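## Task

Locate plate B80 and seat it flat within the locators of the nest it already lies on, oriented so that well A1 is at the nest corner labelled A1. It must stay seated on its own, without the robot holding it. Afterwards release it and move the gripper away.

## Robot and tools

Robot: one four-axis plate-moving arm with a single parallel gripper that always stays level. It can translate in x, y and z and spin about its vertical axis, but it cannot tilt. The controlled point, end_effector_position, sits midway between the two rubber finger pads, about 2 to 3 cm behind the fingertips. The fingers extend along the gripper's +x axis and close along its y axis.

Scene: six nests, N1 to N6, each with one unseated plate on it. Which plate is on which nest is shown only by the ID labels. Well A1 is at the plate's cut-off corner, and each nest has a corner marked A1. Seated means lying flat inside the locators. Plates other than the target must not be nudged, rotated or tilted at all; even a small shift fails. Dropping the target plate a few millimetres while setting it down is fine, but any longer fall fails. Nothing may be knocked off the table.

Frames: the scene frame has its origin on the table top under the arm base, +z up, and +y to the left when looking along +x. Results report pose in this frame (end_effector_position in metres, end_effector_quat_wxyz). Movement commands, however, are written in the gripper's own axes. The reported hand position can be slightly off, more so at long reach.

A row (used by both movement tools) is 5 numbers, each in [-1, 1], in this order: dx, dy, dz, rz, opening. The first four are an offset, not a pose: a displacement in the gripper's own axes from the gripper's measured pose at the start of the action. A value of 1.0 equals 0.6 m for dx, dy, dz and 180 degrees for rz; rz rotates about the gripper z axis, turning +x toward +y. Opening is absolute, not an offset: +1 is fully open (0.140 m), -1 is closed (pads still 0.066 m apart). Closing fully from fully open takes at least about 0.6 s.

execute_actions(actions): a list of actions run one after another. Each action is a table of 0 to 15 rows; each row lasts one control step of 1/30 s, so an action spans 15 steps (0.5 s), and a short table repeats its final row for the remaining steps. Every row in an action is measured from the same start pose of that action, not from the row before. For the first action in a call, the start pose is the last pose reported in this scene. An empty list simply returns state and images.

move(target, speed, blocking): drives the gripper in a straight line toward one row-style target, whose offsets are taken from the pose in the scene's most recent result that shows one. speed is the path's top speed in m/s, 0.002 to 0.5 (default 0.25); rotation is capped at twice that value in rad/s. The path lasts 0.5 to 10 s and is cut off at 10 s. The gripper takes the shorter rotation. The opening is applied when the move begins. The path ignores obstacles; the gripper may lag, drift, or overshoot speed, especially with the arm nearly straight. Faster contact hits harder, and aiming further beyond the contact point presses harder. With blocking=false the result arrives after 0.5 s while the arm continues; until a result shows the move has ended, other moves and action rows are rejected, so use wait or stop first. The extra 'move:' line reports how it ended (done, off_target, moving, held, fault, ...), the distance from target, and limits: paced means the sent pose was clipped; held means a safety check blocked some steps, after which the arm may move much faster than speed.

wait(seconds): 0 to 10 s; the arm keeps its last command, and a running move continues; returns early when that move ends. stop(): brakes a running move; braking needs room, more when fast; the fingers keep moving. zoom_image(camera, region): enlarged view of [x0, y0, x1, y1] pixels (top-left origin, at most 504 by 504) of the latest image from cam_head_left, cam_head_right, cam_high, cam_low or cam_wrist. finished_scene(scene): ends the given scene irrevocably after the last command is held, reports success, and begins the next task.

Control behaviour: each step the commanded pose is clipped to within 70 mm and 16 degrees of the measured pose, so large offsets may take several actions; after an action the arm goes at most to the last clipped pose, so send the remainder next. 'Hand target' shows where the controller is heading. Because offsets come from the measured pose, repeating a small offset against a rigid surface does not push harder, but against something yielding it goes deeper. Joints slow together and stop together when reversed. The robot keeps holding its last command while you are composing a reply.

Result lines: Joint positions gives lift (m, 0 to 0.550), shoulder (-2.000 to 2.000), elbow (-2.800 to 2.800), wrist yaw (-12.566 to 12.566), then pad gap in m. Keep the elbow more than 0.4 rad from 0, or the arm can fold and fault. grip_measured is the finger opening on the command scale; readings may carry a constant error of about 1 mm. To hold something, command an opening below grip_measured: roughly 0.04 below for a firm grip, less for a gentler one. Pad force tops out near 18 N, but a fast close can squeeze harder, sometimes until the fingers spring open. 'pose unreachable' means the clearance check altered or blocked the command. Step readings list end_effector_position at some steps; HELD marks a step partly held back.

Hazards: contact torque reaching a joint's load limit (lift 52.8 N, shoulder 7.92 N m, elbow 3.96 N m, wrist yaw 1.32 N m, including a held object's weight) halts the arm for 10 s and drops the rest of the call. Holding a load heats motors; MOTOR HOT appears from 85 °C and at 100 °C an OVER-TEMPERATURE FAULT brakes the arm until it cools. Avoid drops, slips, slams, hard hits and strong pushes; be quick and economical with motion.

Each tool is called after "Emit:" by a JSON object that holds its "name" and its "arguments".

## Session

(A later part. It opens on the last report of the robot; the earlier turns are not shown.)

Emit:
{"name": "execute_actions", "arguments": {"actions": [[[0,0,0.0025,0,0.05],[0,0,0.0025,0,0],[0,0,0.0025,0,-0.04],[0,0,0.0025,0,-0.08],[0,0,0.0025,0,-0.11],[0,0,0.0025,0,-0.13],[0,0,0.0025,0,-0.15],[0,0,0.0025,0,-0.17],[0,0,0.0025,0,-0.19],[0,0,0.0025,0,-0.21],[0,0,0.0025,0,-0.23],[0,0,0.0025,0,-0.25],[0,0,0.0025,0,-0.27],[0,0,0.0025,0,-0.29],[0,0,0.0025,0,-0.31]],[[0,0,0,0,-0.33],[0,0,0,0,-0.35],[0,0,0,0,-0.37],[0,0,0,0,-0.39],[0,0,0,0,-0.41],[0,0,0,0,-0.43],[0,0,0,0,-0.45],[0,0,0,0,-0.46],[0,0,0,0,-0.47],[0,0,0,0,-0.48],[0,0,0,0,-0.49],[0,0,0,0,-0.5]]]}}

Emit:
{"name": "zoom_image", "arguments": {"camera": "cam_low", "region": [0, 290, 80, 360]}}

Scene clock: 202.20 s.
end_effector_position=(+0.5510, -0.3831, +0.0376) grip_measured=-0.50 end_effector_quat_wxyz=(+0.924, +0.000, +0.000, -0.383)
Joint positions: [ 0.033 -0.158  1.731 -2.358  0.084]
Hand target: +0.551, -0.383, +0.038; +0.924, +0.000, +0.000, -0.383
Off the commanded pose: 0.000 m, 0 deg.
Step readings (end_effector_position; steps 1 to 15: 1st action; 16 to 30: 2nd action):
0: (+0.5510, -0.3831, +0.0360)
1: (+0.5510, -0.3831, +0.0360)
2: (+0.5510, -0.3831, +0.0368)
4: (+0.5510, -0.3831, +0.0376)
8: (+0.5510, -0.3831, +0.0376)
15: (+0.5510, -0.3831, +0.0376)
16: (+0.5510, -0.3831, +0.0376)
17: (+0.5510, -0.3831, +0.0376)
19: (+0.5510, -0.3831, +0.0376)
23: (+0.5510, -0.3831, +0.0376)
30: end_effector_position above

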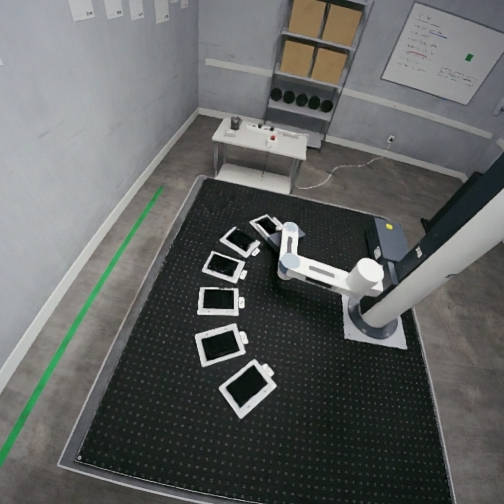

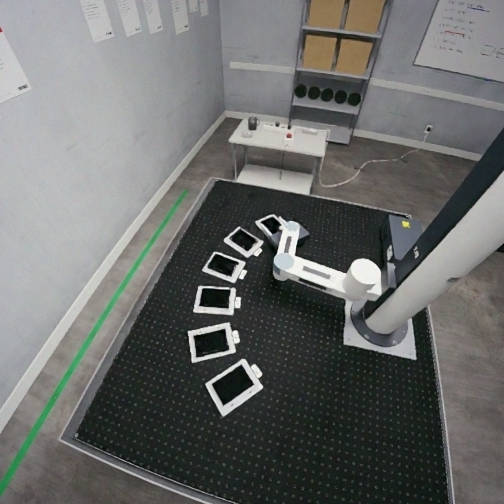

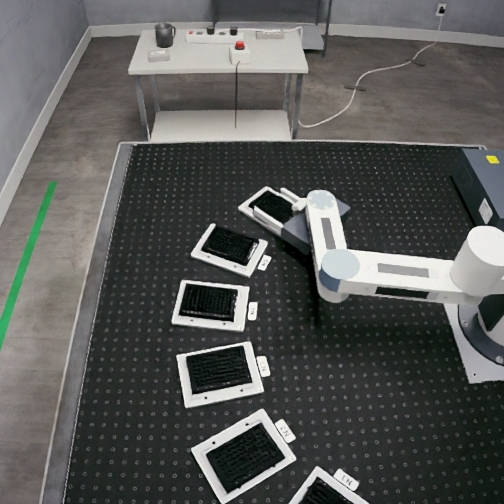

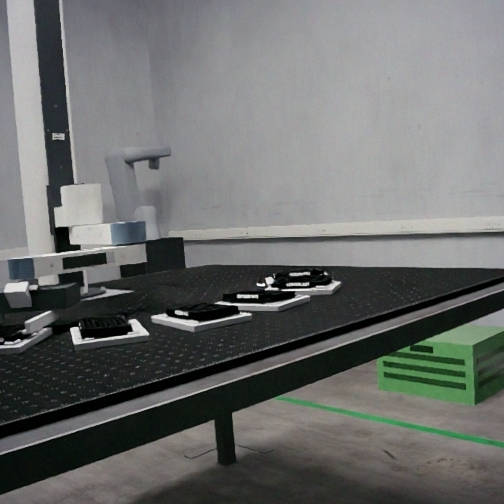

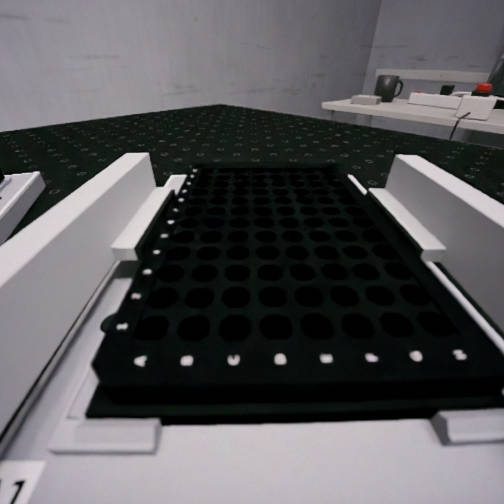

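Region (0, 290, 80, 360) of cam_low's 504x504 image, scaled by 6.300, with more detail than that image has; it fills the top 441 rows of this view, and the rest is white.

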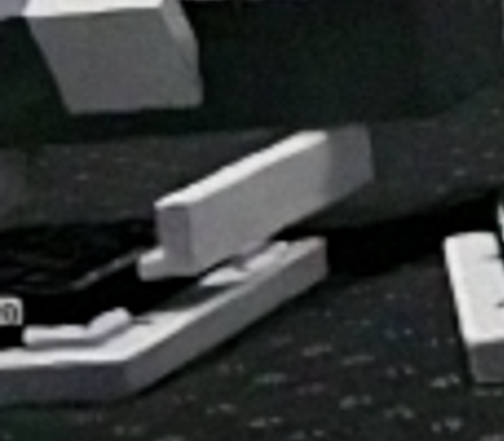

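The plate appears to have dropped in between the locators. I'll open the fingers, back away and verify.

Emit:
{"name": "execute_actions", "arguments": {"actions": [[[0,0,0,0,0.2],[0,0,0,0,0.2],[0,0,0,0,0.2],[0,0,0,0,0.2],[0,0,0,0,0.2],[0,0,0.03,0,0.4],[0,0,0.06,0,0.6],[0,0,0.1,0,0.8]],[[-0.03,0,0.1,0,1]]]}}

Emit:
{"name": "zoom_image", "arguments": {"camera": "cam_wrist", "region": [130, 200, 420, 504]}}

Emit:
{"name": "zoom_image", "arguments": {"camera": "cam_low", "region": [0, 300, 70, 360]}}

Scene clock: 210.03 s.
end_effector_position=(+0.5384, -0.3703, +0.1521) grip_measured=+0.99 end_effector_quat_wxyz=(+0.924, +0.000, +0.000, -0.383)
Joint positions: [ 0.147 -0.114  1.627 -2.299  0.14 ]
Hand target: +0.538, -0.370, +0.152; +0.924, +0.000, +0.000, -0.383
Off the commanded pose: 0.000 m, 0 deg.
Step readings (end_effector_position; steps 1 to 15: 1st action; 16 to 30: 2nd action):
0: (+0.5510, -0.3831, +0.0376)
1: (+0.5510, -0.3831, +0.0376)
2: (+0.5510, -0.3831, +0.0376)
4: (+0.5510, -0.3831, +0.0376)
8: (+0.5510, -0.3831, +0.0415)
15: (+0.5511, -0.3831, +0.0920)
16: (+0.5511, -0.3831, +0.0957)
17: (+0.5509, -0.3830, +0.0993)
19: (+0.5497, -0.3819, +0.1124)
23: (+0.5426, -0.3753, +0.1449)
30: end_effector_position above

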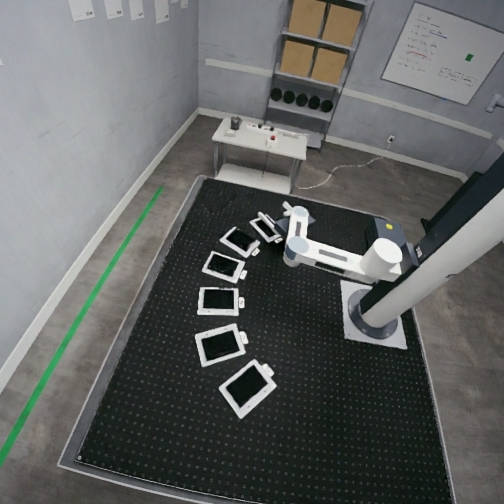

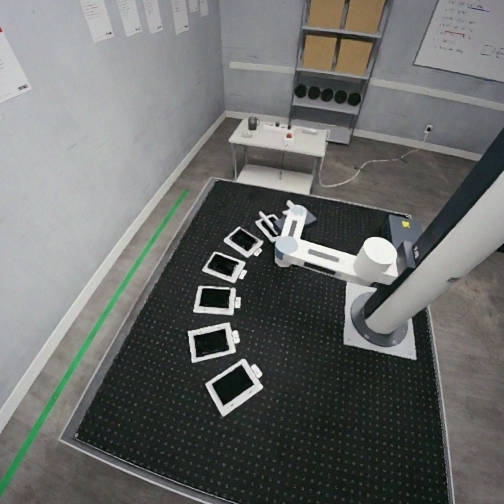

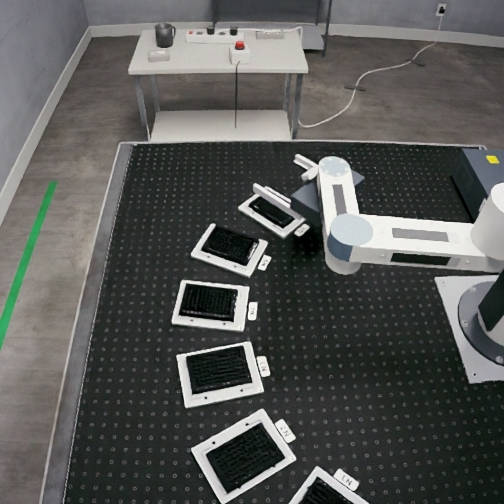

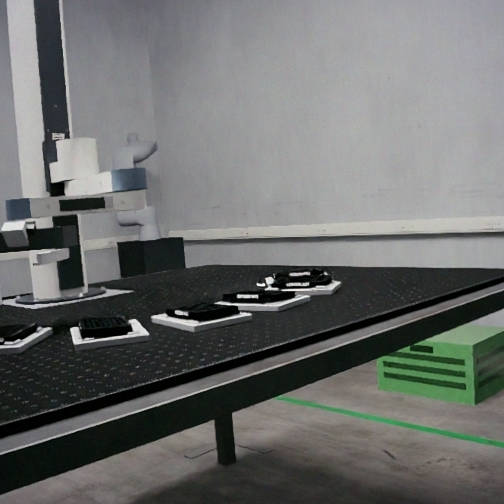

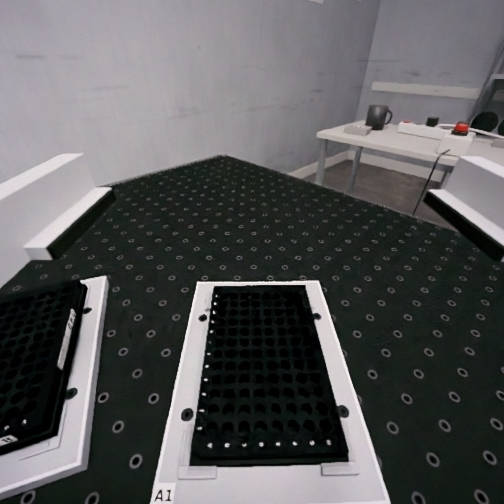

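Region (130, 200, 420, 504) of cam_wrist's 504x504 image, scaled by 1.658, with more detail than that image has; it fills the left 481 columns of this view, and the rest is white.

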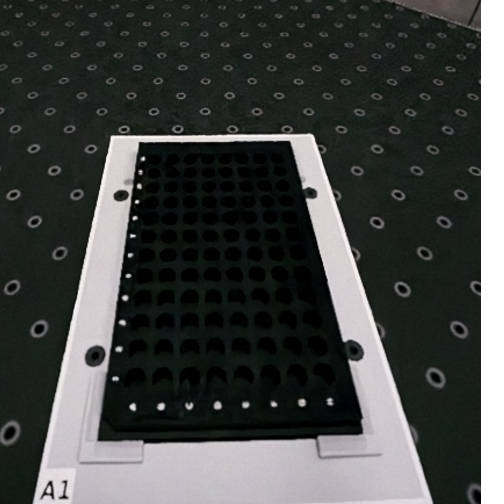

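Region (0, 300, 70, 360) of cam_low's 504x504 image, scaled by 7.200, with more detail than that image has; it fills the top 432 rows of this view, and the rest is white.

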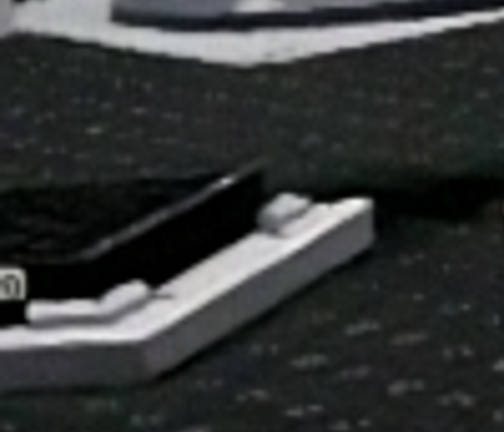

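Emit:
{"name": "finished_scene", "arguments": {"scene": 1}}

The scene is finished: the task was done.


## Next scene

Locate plate C16 and seat it flat within the locators of the nest it already lies on, oriented so that well A1 is at the nest corner labelled A1. It must stay seated on its own, without the robot holding it. Afterwards release it and move the gripper away.

Emit:
{"name": "execute_actions", "arguments": {"actions": []}}

Scene clock: 0.00 s.
end_effector_position=(+0.4466, +0.3069, +0.2085) grip_measured=+0.99 end_effector_quat_wxyz=(+0.907, +0.000, +0.000, -0.421)
Joint positions: [ 0.203  1.634  2.101 -4.604  0.14 ]
Hand target: +0.447, +0.307, +0.208; +0.907, +0.000, +0.000, -0.421

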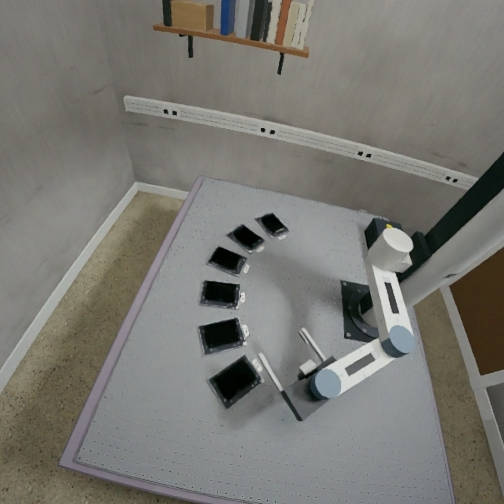

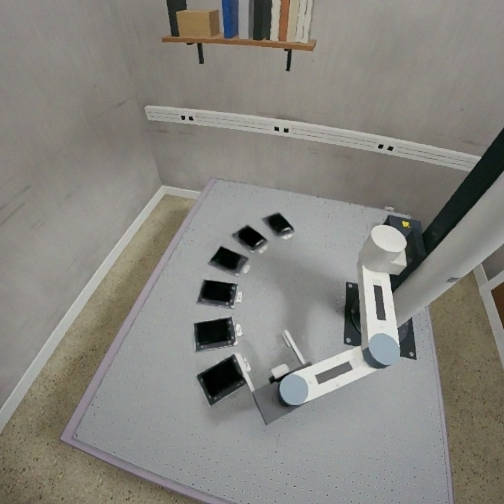

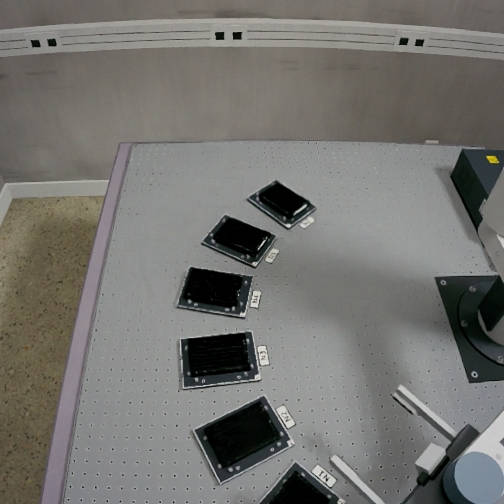

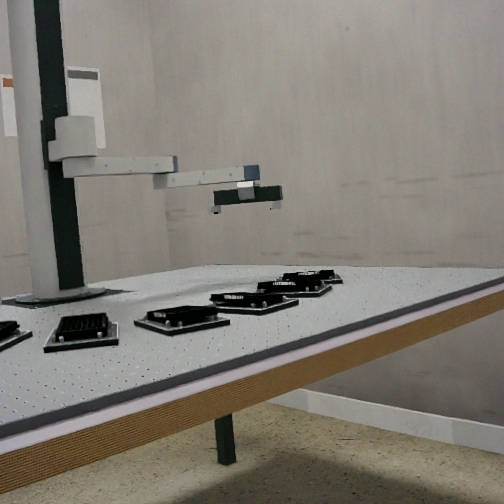

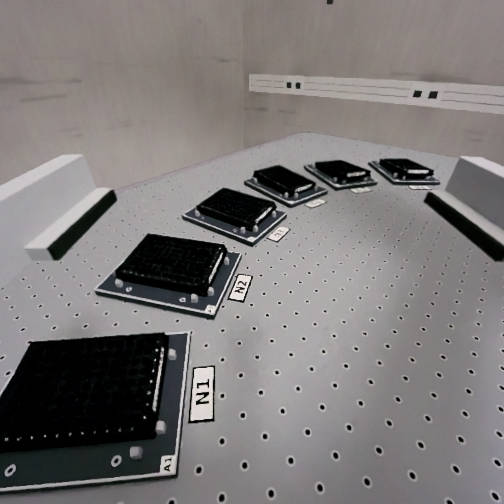

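Emit:
{"name": "zoom_image", "arguments": {"camera": "cam_wrist", "region": [90, 150, 450, 330]}}

Emit:
{"name": "move", "arguments": {"target": [0.28, -0.115, -0.11, 0.4, 1], "speed": 0.5}}

Emit:
{"name": "zoom_image", "arguments": {"camera": "cam_wrist", "region": [0, 150, 504, 350]}}

Region (90, 150, 450, 330) of cam_wrist's 504x504 image, scaled by 1.400, with more detail than that image has.

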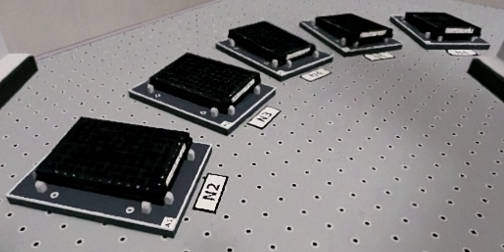

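Scene clock: 12.63 s.
end_effector_position=(+0.5027, +0.1339, +0.1425) grip_measured=+0.99 end_effector_quat_wxyz=(+0.981, +0.000, +0.000, +0.193)
Joint positions: [ 0.137  1.37   0.835 -1.817  0.14 ]
Hand target: +0.503, +0.134, +0.142; +0.981, +0.000, +0.000, +0.193
Off the commanded pose: 0.000 m, 0 deg.
move: done

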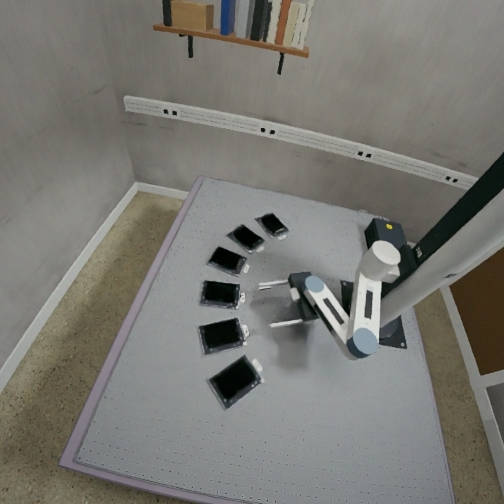

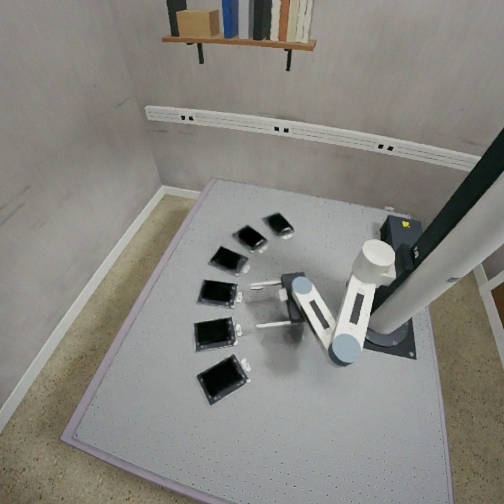

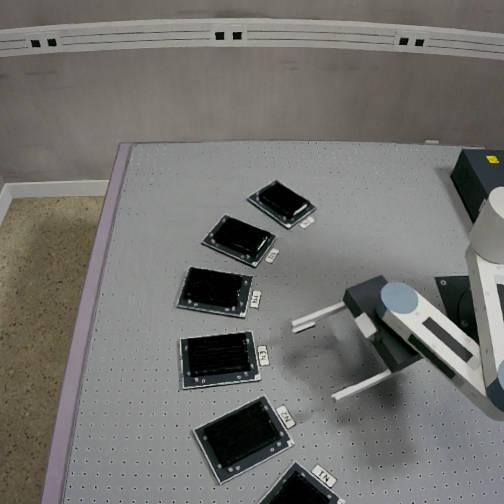

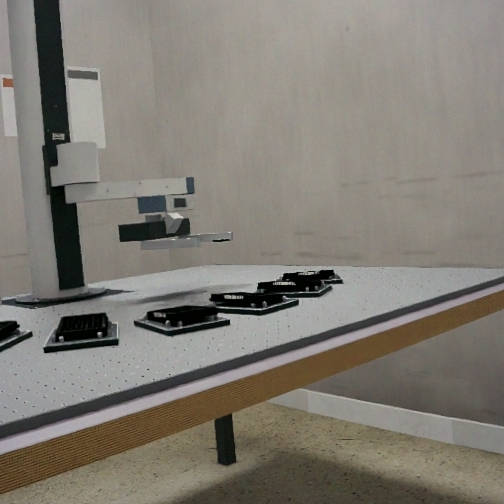

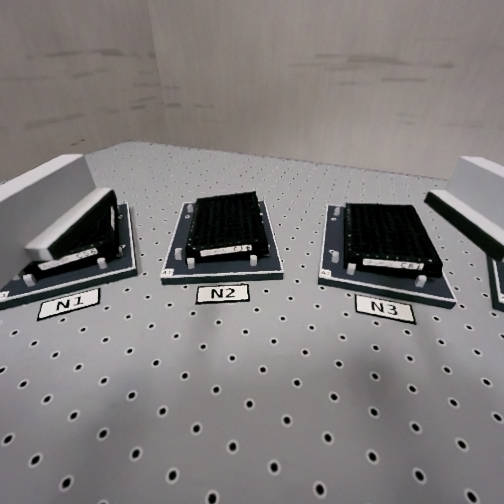

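Region (0, 150, 504, 350) of cam_wrist's 504x504 image, scaled by 1.000; it fills the top 200 rows of this view, and the rest is white.

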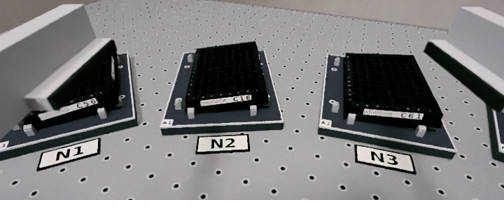

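Emit:
{"name": "zoom_image", "arguments": {"camera": "cam_wrist", "region": [150, 185, 300, 305]}}

Region (150, 185, 300, 305) of cam_wrist's 504x504 image, scaled by 3.360, with more detail than that image has; it fills the top 403 rows of this view, and the rest is white.

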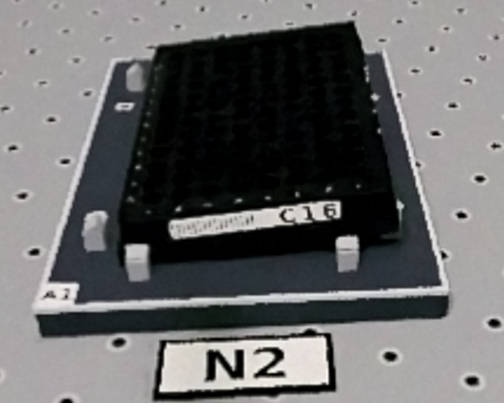

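Emit:
{"name": "move", "arguments": {"target": [0.29, 0.062, -0.145, 0.017, 0.4], "speed": 0.35}}

Emit:
{"name": "zoom_image", "arguments": {"camera": "cam_low", "region": [230, 230, 350, 310]}}

Emit:
{"name": "zoom_image", "arguments": {"camera": "cam_wrist", "region": [120, 160, 420, 300]}}

Scene clock: 34.00 s.
end_effector_position=(+0.6497, +0.2341, +0.0554) grip_measured=+0.40 end_effector_quat_wxyz=(+0.976, +0.000, +0.000, +0.219)
Joint positions: [ 0.05   1.123  1.687 -2.369  0.118]
Hand target: +0.650, +0.234, +0.055; +0.976, +0.000, +0.000, +0.219
Off the commanded pose: 0.000 m, 0 deg.
move: done

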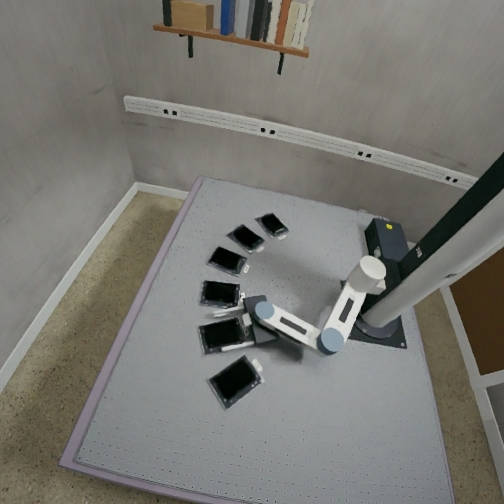

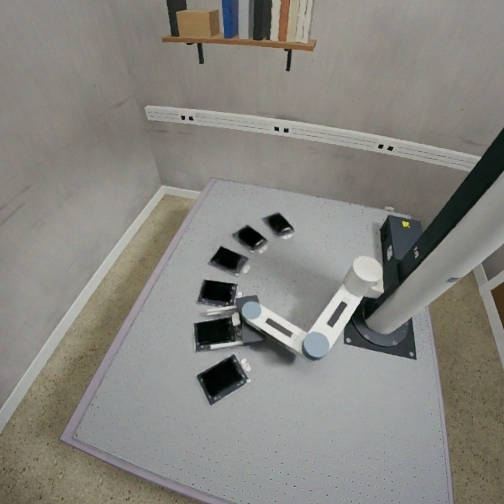

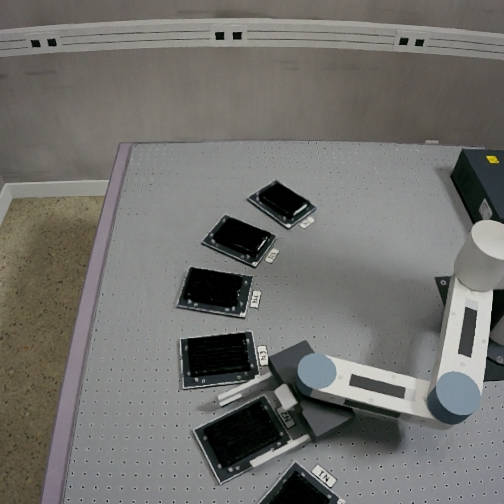

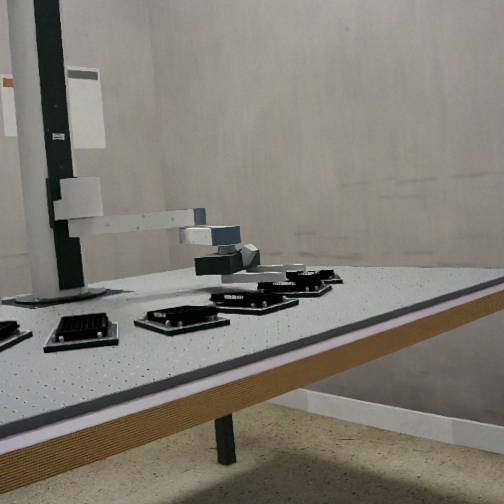

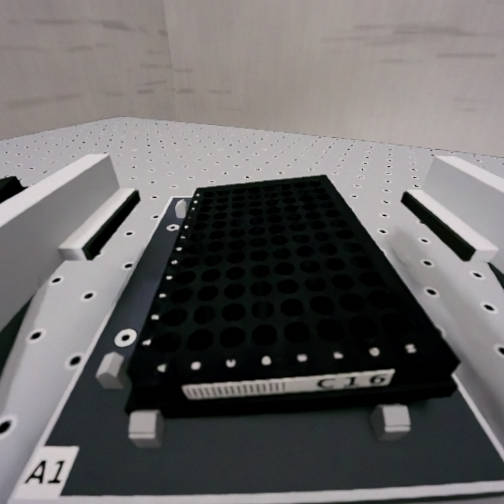

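Region (230, 230, 350, 310) of cam_low's 504x504 image, scaled by 4.200, with more detail than that image has.

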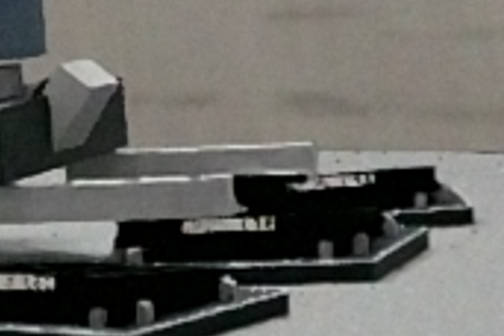

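Region (120, 160, 420, 300) of cam_wrist's 504x504 image, scaled by 1.680, with more detail than that image has; it fills the top 235 rows of this view, and the rest is white.

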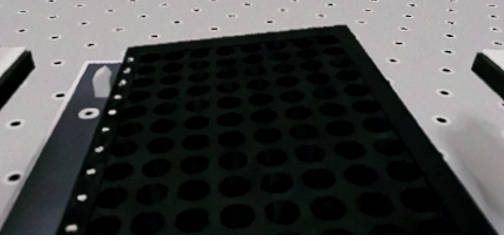

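Emit:
{"name": "move", "arguments": {"target": [0.012, 0.008, -0.027, 0.004, 0.3], "speed": 0.08}}

Emit:
{"name": "zoom_image", "arguments": {"camera": "cam_low", "region": [230, 240, 350, 310]}}

Emit:
{"name": "zoom_image", "arguments": {"camera": "cam_high", "region": [180, 370, 330, 500]}}

Scene clock: 52.83 s.
end_effector_position=(+0.6540, +0.2415, +0.0392) grip_measured=+0.30 end_effector_quat_wxyz=(+0.974, +0.000, +0.000, +0.225)
Joint positions: [ 0.034  1.112  1.729 -2.388  0.114]
Hand target: +0.654, +0.241, +0.039; +0.974, +0.000, +0.000, +0.225
Off the commanded pose: 0.000 m, 0 deg.
move: done

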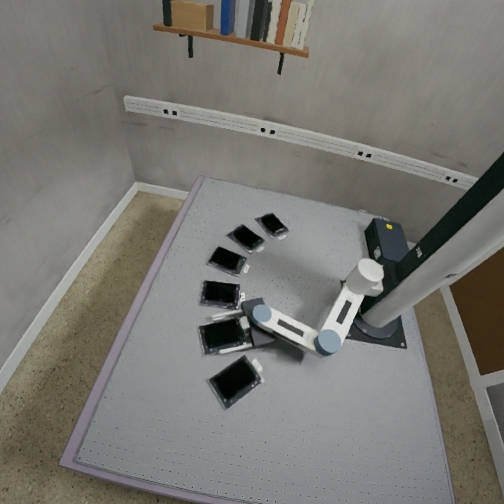

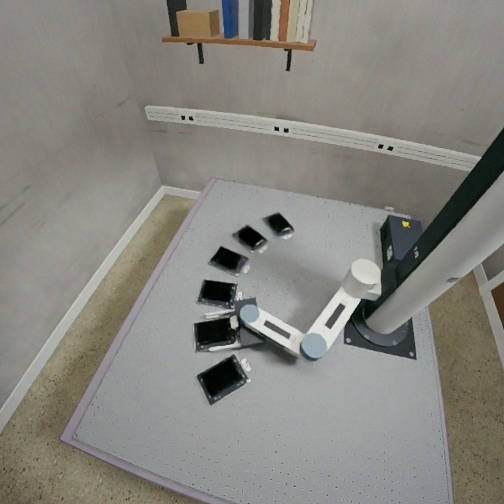

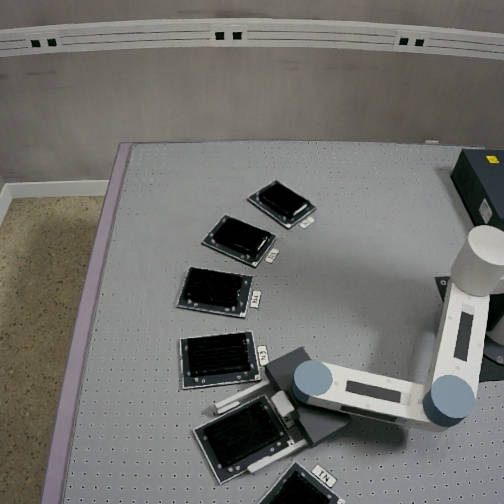

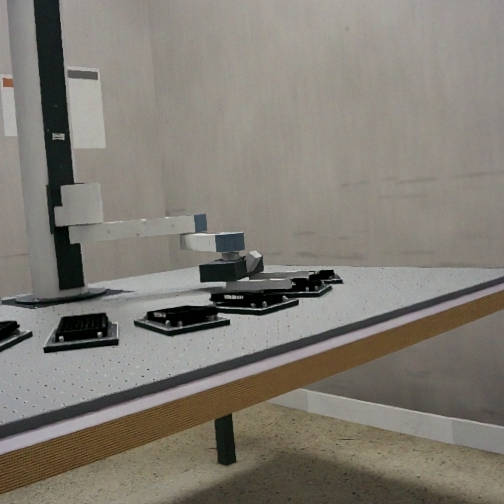

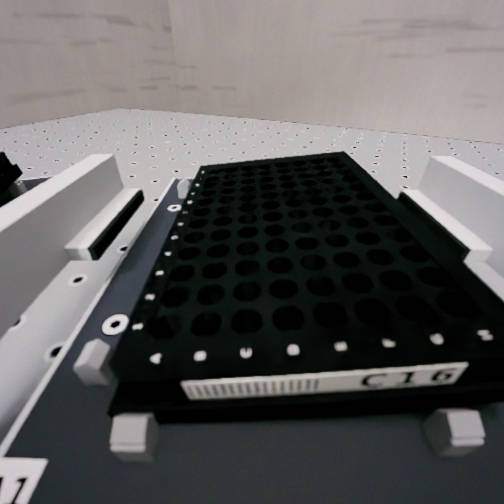

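Region (230, 240, 350, 310) of cam_low's 504x504 image, scaled by 4.200, with more detail than that image has; it fills the top 294 rows of this view, and the rest is white.

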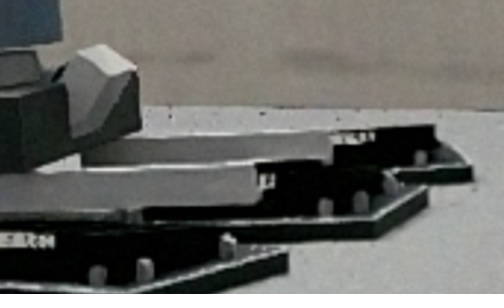

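Region (180, 370, 330, 500) of cam_high's 504x504 image, scaled by 3.360, with more detail than that image has; it fills the top 437 rows of this view, and the rest is white.

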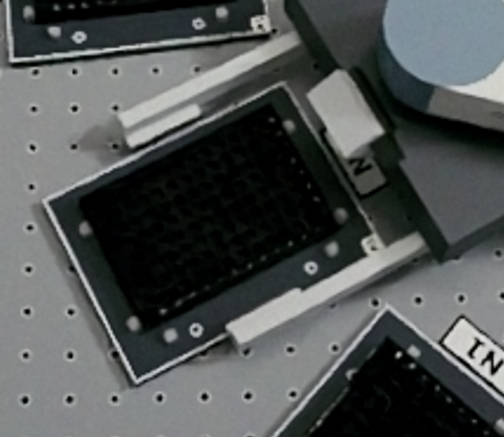

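Emit:
{"name": "execute_actions", "arguments": {"actions": [[[0,0,0,0,0.22],[0,0,0,0,0.15],[0,0,0,0,0.08],[0,0,0,0,0.03],[0,0,0,0,0],[0,0,0,0,-0.03],[0,0,0,0,-0.06],[0,0,0,0,-0.08],[0,0,0,0,-0.1],[0,0,0,0,-0.12],[0,0,0,0,-0.14],[0,0,0,0,-0.16],[0,0,0,0,-0.18],[0,0,0,0,-0.2],[0,0,0,0,-0.22]],[[0,0,0,0,-0.24],[0,0,0,0,-0.26],[0,0,0,0,-0.28],[0,0,0,0,-0.3],[0,0,0,0,-0.32],[0,0,0,0,-0.34],[0,0,0,0,-0.36],[0,0,0,0,-0.38],[0,0,0,0,-0.4],[0,0,0,0,-0.42],[0,0,0,0,-0.44],[0,0,0,0,-0.45],[0,0,0,0,-0.46],[0,0,0,0,-0.47]]]}}

Emit:
{"name": "zoom_image", "arguments": {"camera": "cam_low", "region": [230, 240, 350, 310]}}

Scene clock: 67.83 s.
end_effector_position=(+0.6542, +0.2412, +0.0392) grip_measured=-0.47 end_effector_quat_wxyz=(+0.974, +0.000, +0.000, +0.224)
Joint positions: [ 0.034  1.112  1.729 -2.388  0.086]
Hand target: +0.654, +0.242, +0.039; +0.974, +0.000, +0.000, +0.225
Off the commanded pose: 0.000 m, 0 deg.
Step readings (end_effector_position; steps 1 to 15: 1st action; 16 to 30: 2nd action):
0: (+0.6541, +0.2415, +0.0392)
1: (+0.6541, +0.2415, +0.0392)
2: (+0.6540, +0.2415, +0.0392)
4: (+0.6540, +0.2416, +0.0392)
8: (+0.6540, +0.2416, +0.0392)
15: (+0.6540, +0.2416, +0.0392)
16: (+0.6540, +0.2416, +0.0392)
17: (+0.6540, +0.2416, +0.0392)
19: (+0.6541, +0.2415, +0.0392)
23: (+0.6543, +0.2409, +0.0392)
30: end_effector_position above

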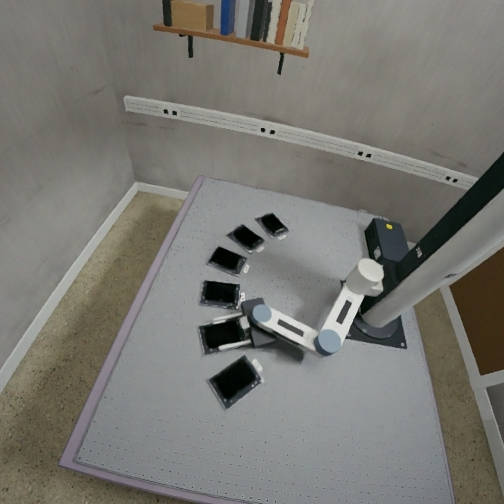

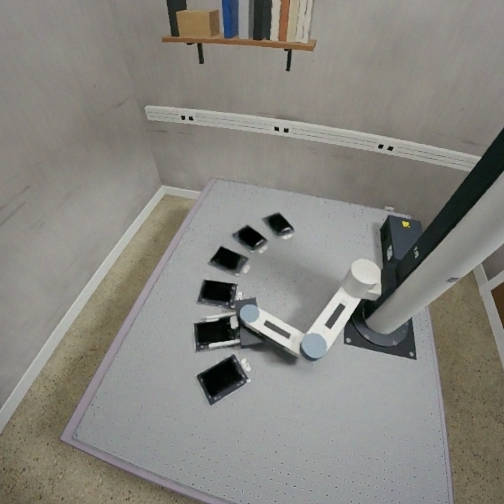

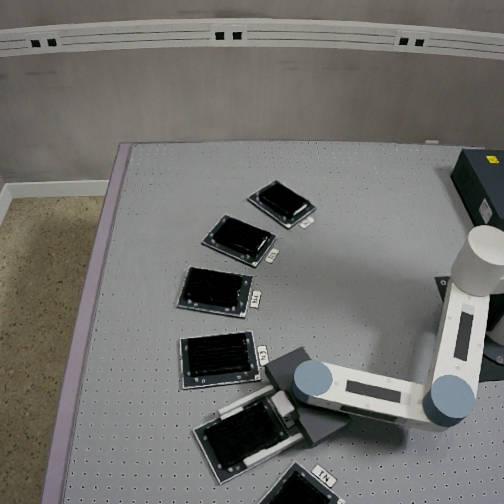

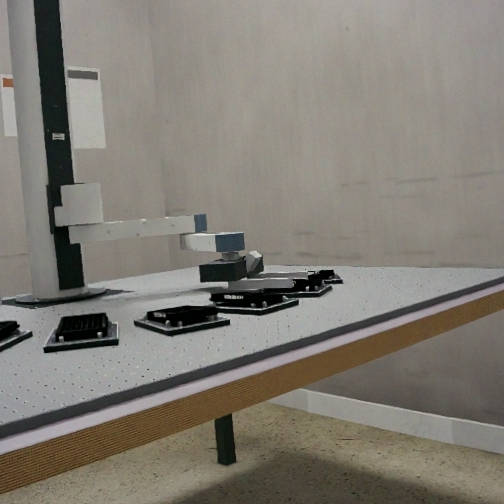

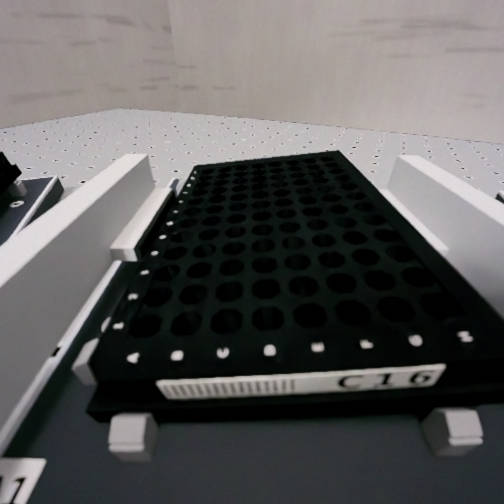

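Region (230, 240, 350, 310) of cam_low's 504x504 image, scaled by 4.200, with more detail than that image has; it fills the top 294 rows of this view, and the rest is white.

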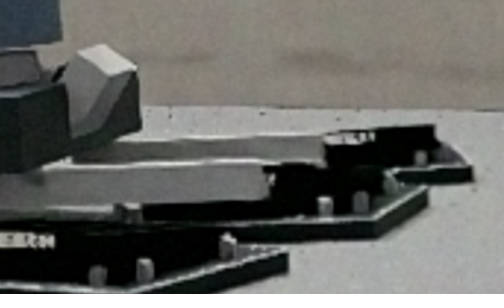

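Emit:
{"name": "move", "arguments": {"target": [0, 0.0005, -0.007, 0, -0.47], "speed": 0.01}}

Emit:
{"name": "zoom_image", "arguments": {"camera": "cam_low", "region": [230, 240, 350, 310]}}

Scene clock: 77.00 s.
end_effector_position=(+0.6541, +0.2414, +0.0350) grip_measured=-0.47 end_effector_quat_wxyz=(+0.974, +0.000, +0.000, +0.225)
Joint positions: [ 0.03   1.112  1.729 -2.389  0.086]
Hand target: +0.654, +0.241, +0.035; +0.974, +0.000, +0.000, +0.224
Off the commanded pose: 0.000 m, 0 deg.
move: done

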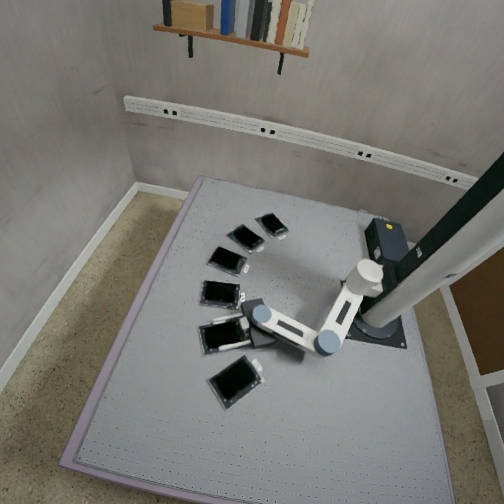

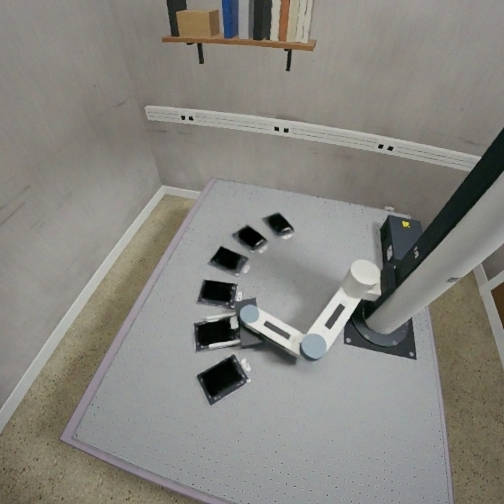

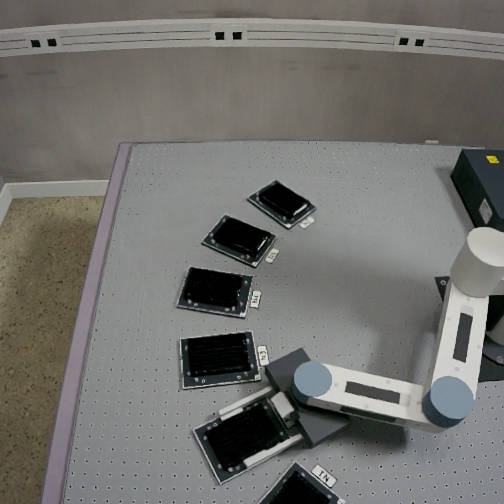

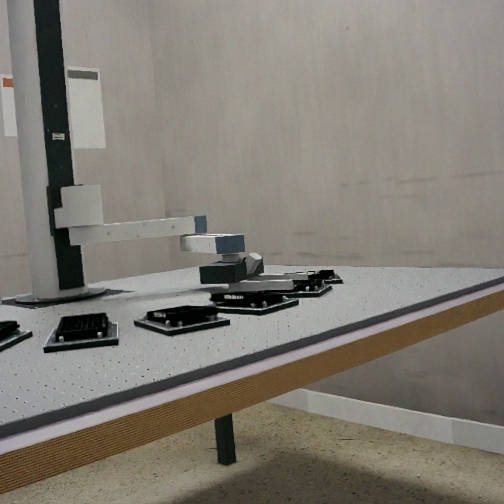

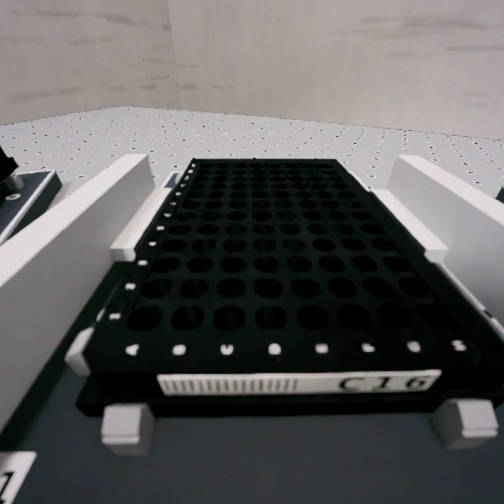

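Region (230, 240, 350, 310) of cam_low's 504x504 image, scaled by 4.200, with more detail than that image has; it fills the top 294 rows of this view, and the rest is white.

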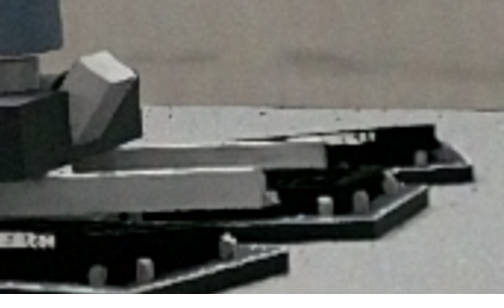

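The plate is now level. Releasing and lifting clear.

Emit:
{"name": "execute_actions", "arguments": {"actions": [[[0,0,0,0,0],[0,0,0,0,0],[0,0,0,0,0],[0,0,0,0,0],[0,0,0,0,0],[0,0,0.03,0,0],[0,0,0.06,0,0],[0,0,0.1,0,0]],[[-0.03,0,0.1,0,0.6]]]}}

Emit:
{"name": "zoom_image", "arguments": {"camera": "cam_wrist", "region": [130, 250, 420, 504]}}

Emit:
{"name": "zoom_image", "arguments": {"camera": "cam_low", "region": [240, 260, 350, 310]}}

Scene clock: 84.40 s.
end_effector_position=(+0.6379, +0.2336, +0.1490) grip_measured=+0.60 end_effector_quat_wxyz=(+0.974, +0.000, +0.000, +0.224)
Joint positions: [ 0.144  1.158  1.625 -2.33   0.125]
Hand target: +0.638, +0.234, +0.149; +0.974, +0.000, +0.000, +0.225
Off the commanded pose: 0.000 m, 0 deg.
Step readings (end_effector_position; steps 1 to 15: 1st action; 16 to 30: 2nd action):
0: (+0.6541, +0.2414, +0.0350)
1: (+0.6541, +0.2414, +0.0350)
2: (+0.6541, +0.2414, +0.0350)
4: (+0.6541, +0.2414, +0.0350)
8: (+0.6541, +0.2414, +0.0384)
15: (+0.6541, +0.2414, +0.0889)
16: (+0.6541, +0.2414, +0.0927)
17: (+0.6539, +0.2413, +0.0965)
19: (+0.6526, +0.2405, +0.1099)
23: (+0.6439, +0.2359, +0.1422)
30: end_effector_position above

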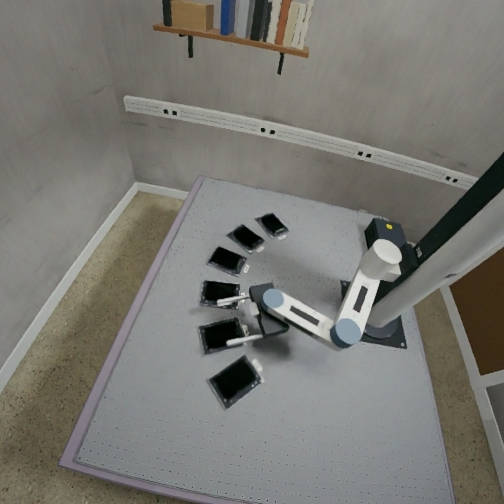

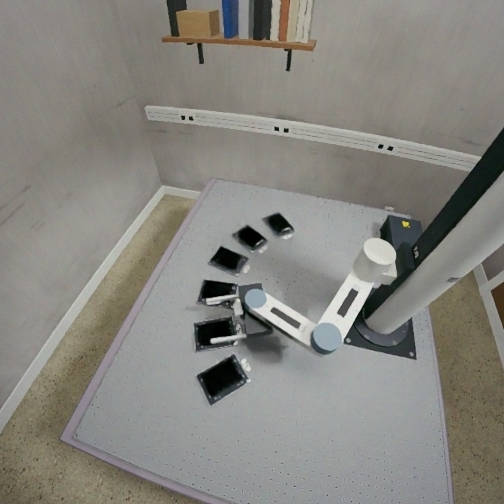

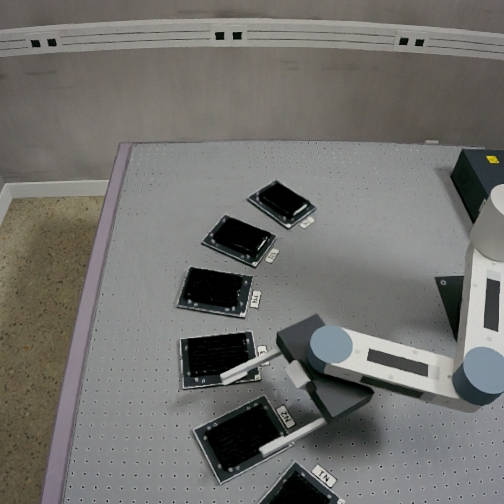

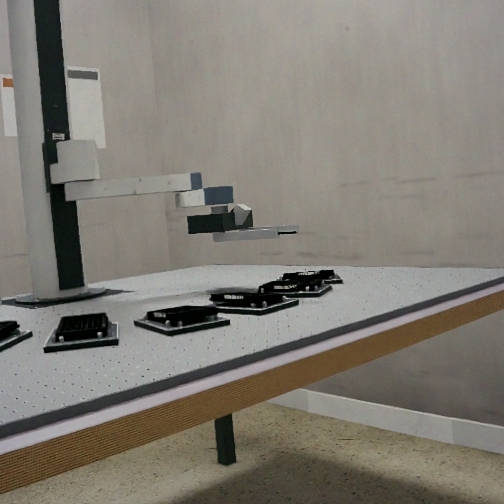

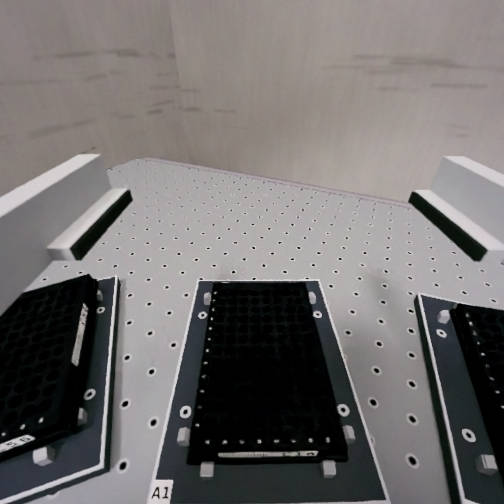

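Region (130, 250, 420, 504) of cam_wrist's 504x504 image, scaled by 1.738, with more detail than that image has; it fills the top 441 rows of this view, and the rest is white.

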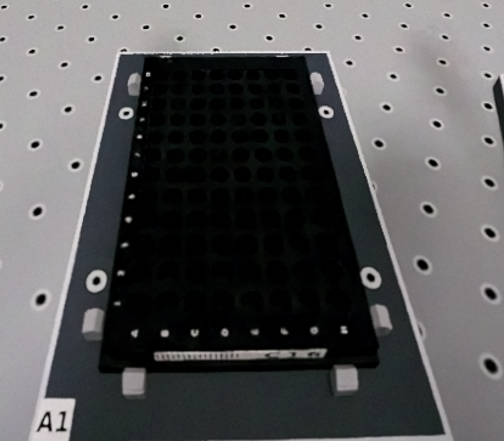

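Region (240, 260, 350, 310) of cam_low's 504x504 image, scaled by 4.582, with more detail than that image has; it fills the top 229 rows of this view, and the rest is white.

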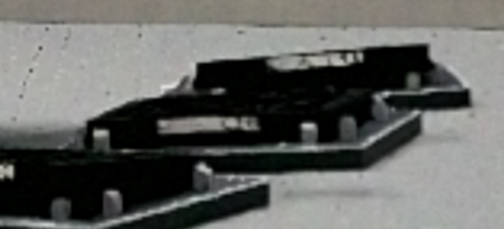

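Emit:
{"name": "finished_scene", "arguments": {"scene": 2}}

The scene is finished: the task was done.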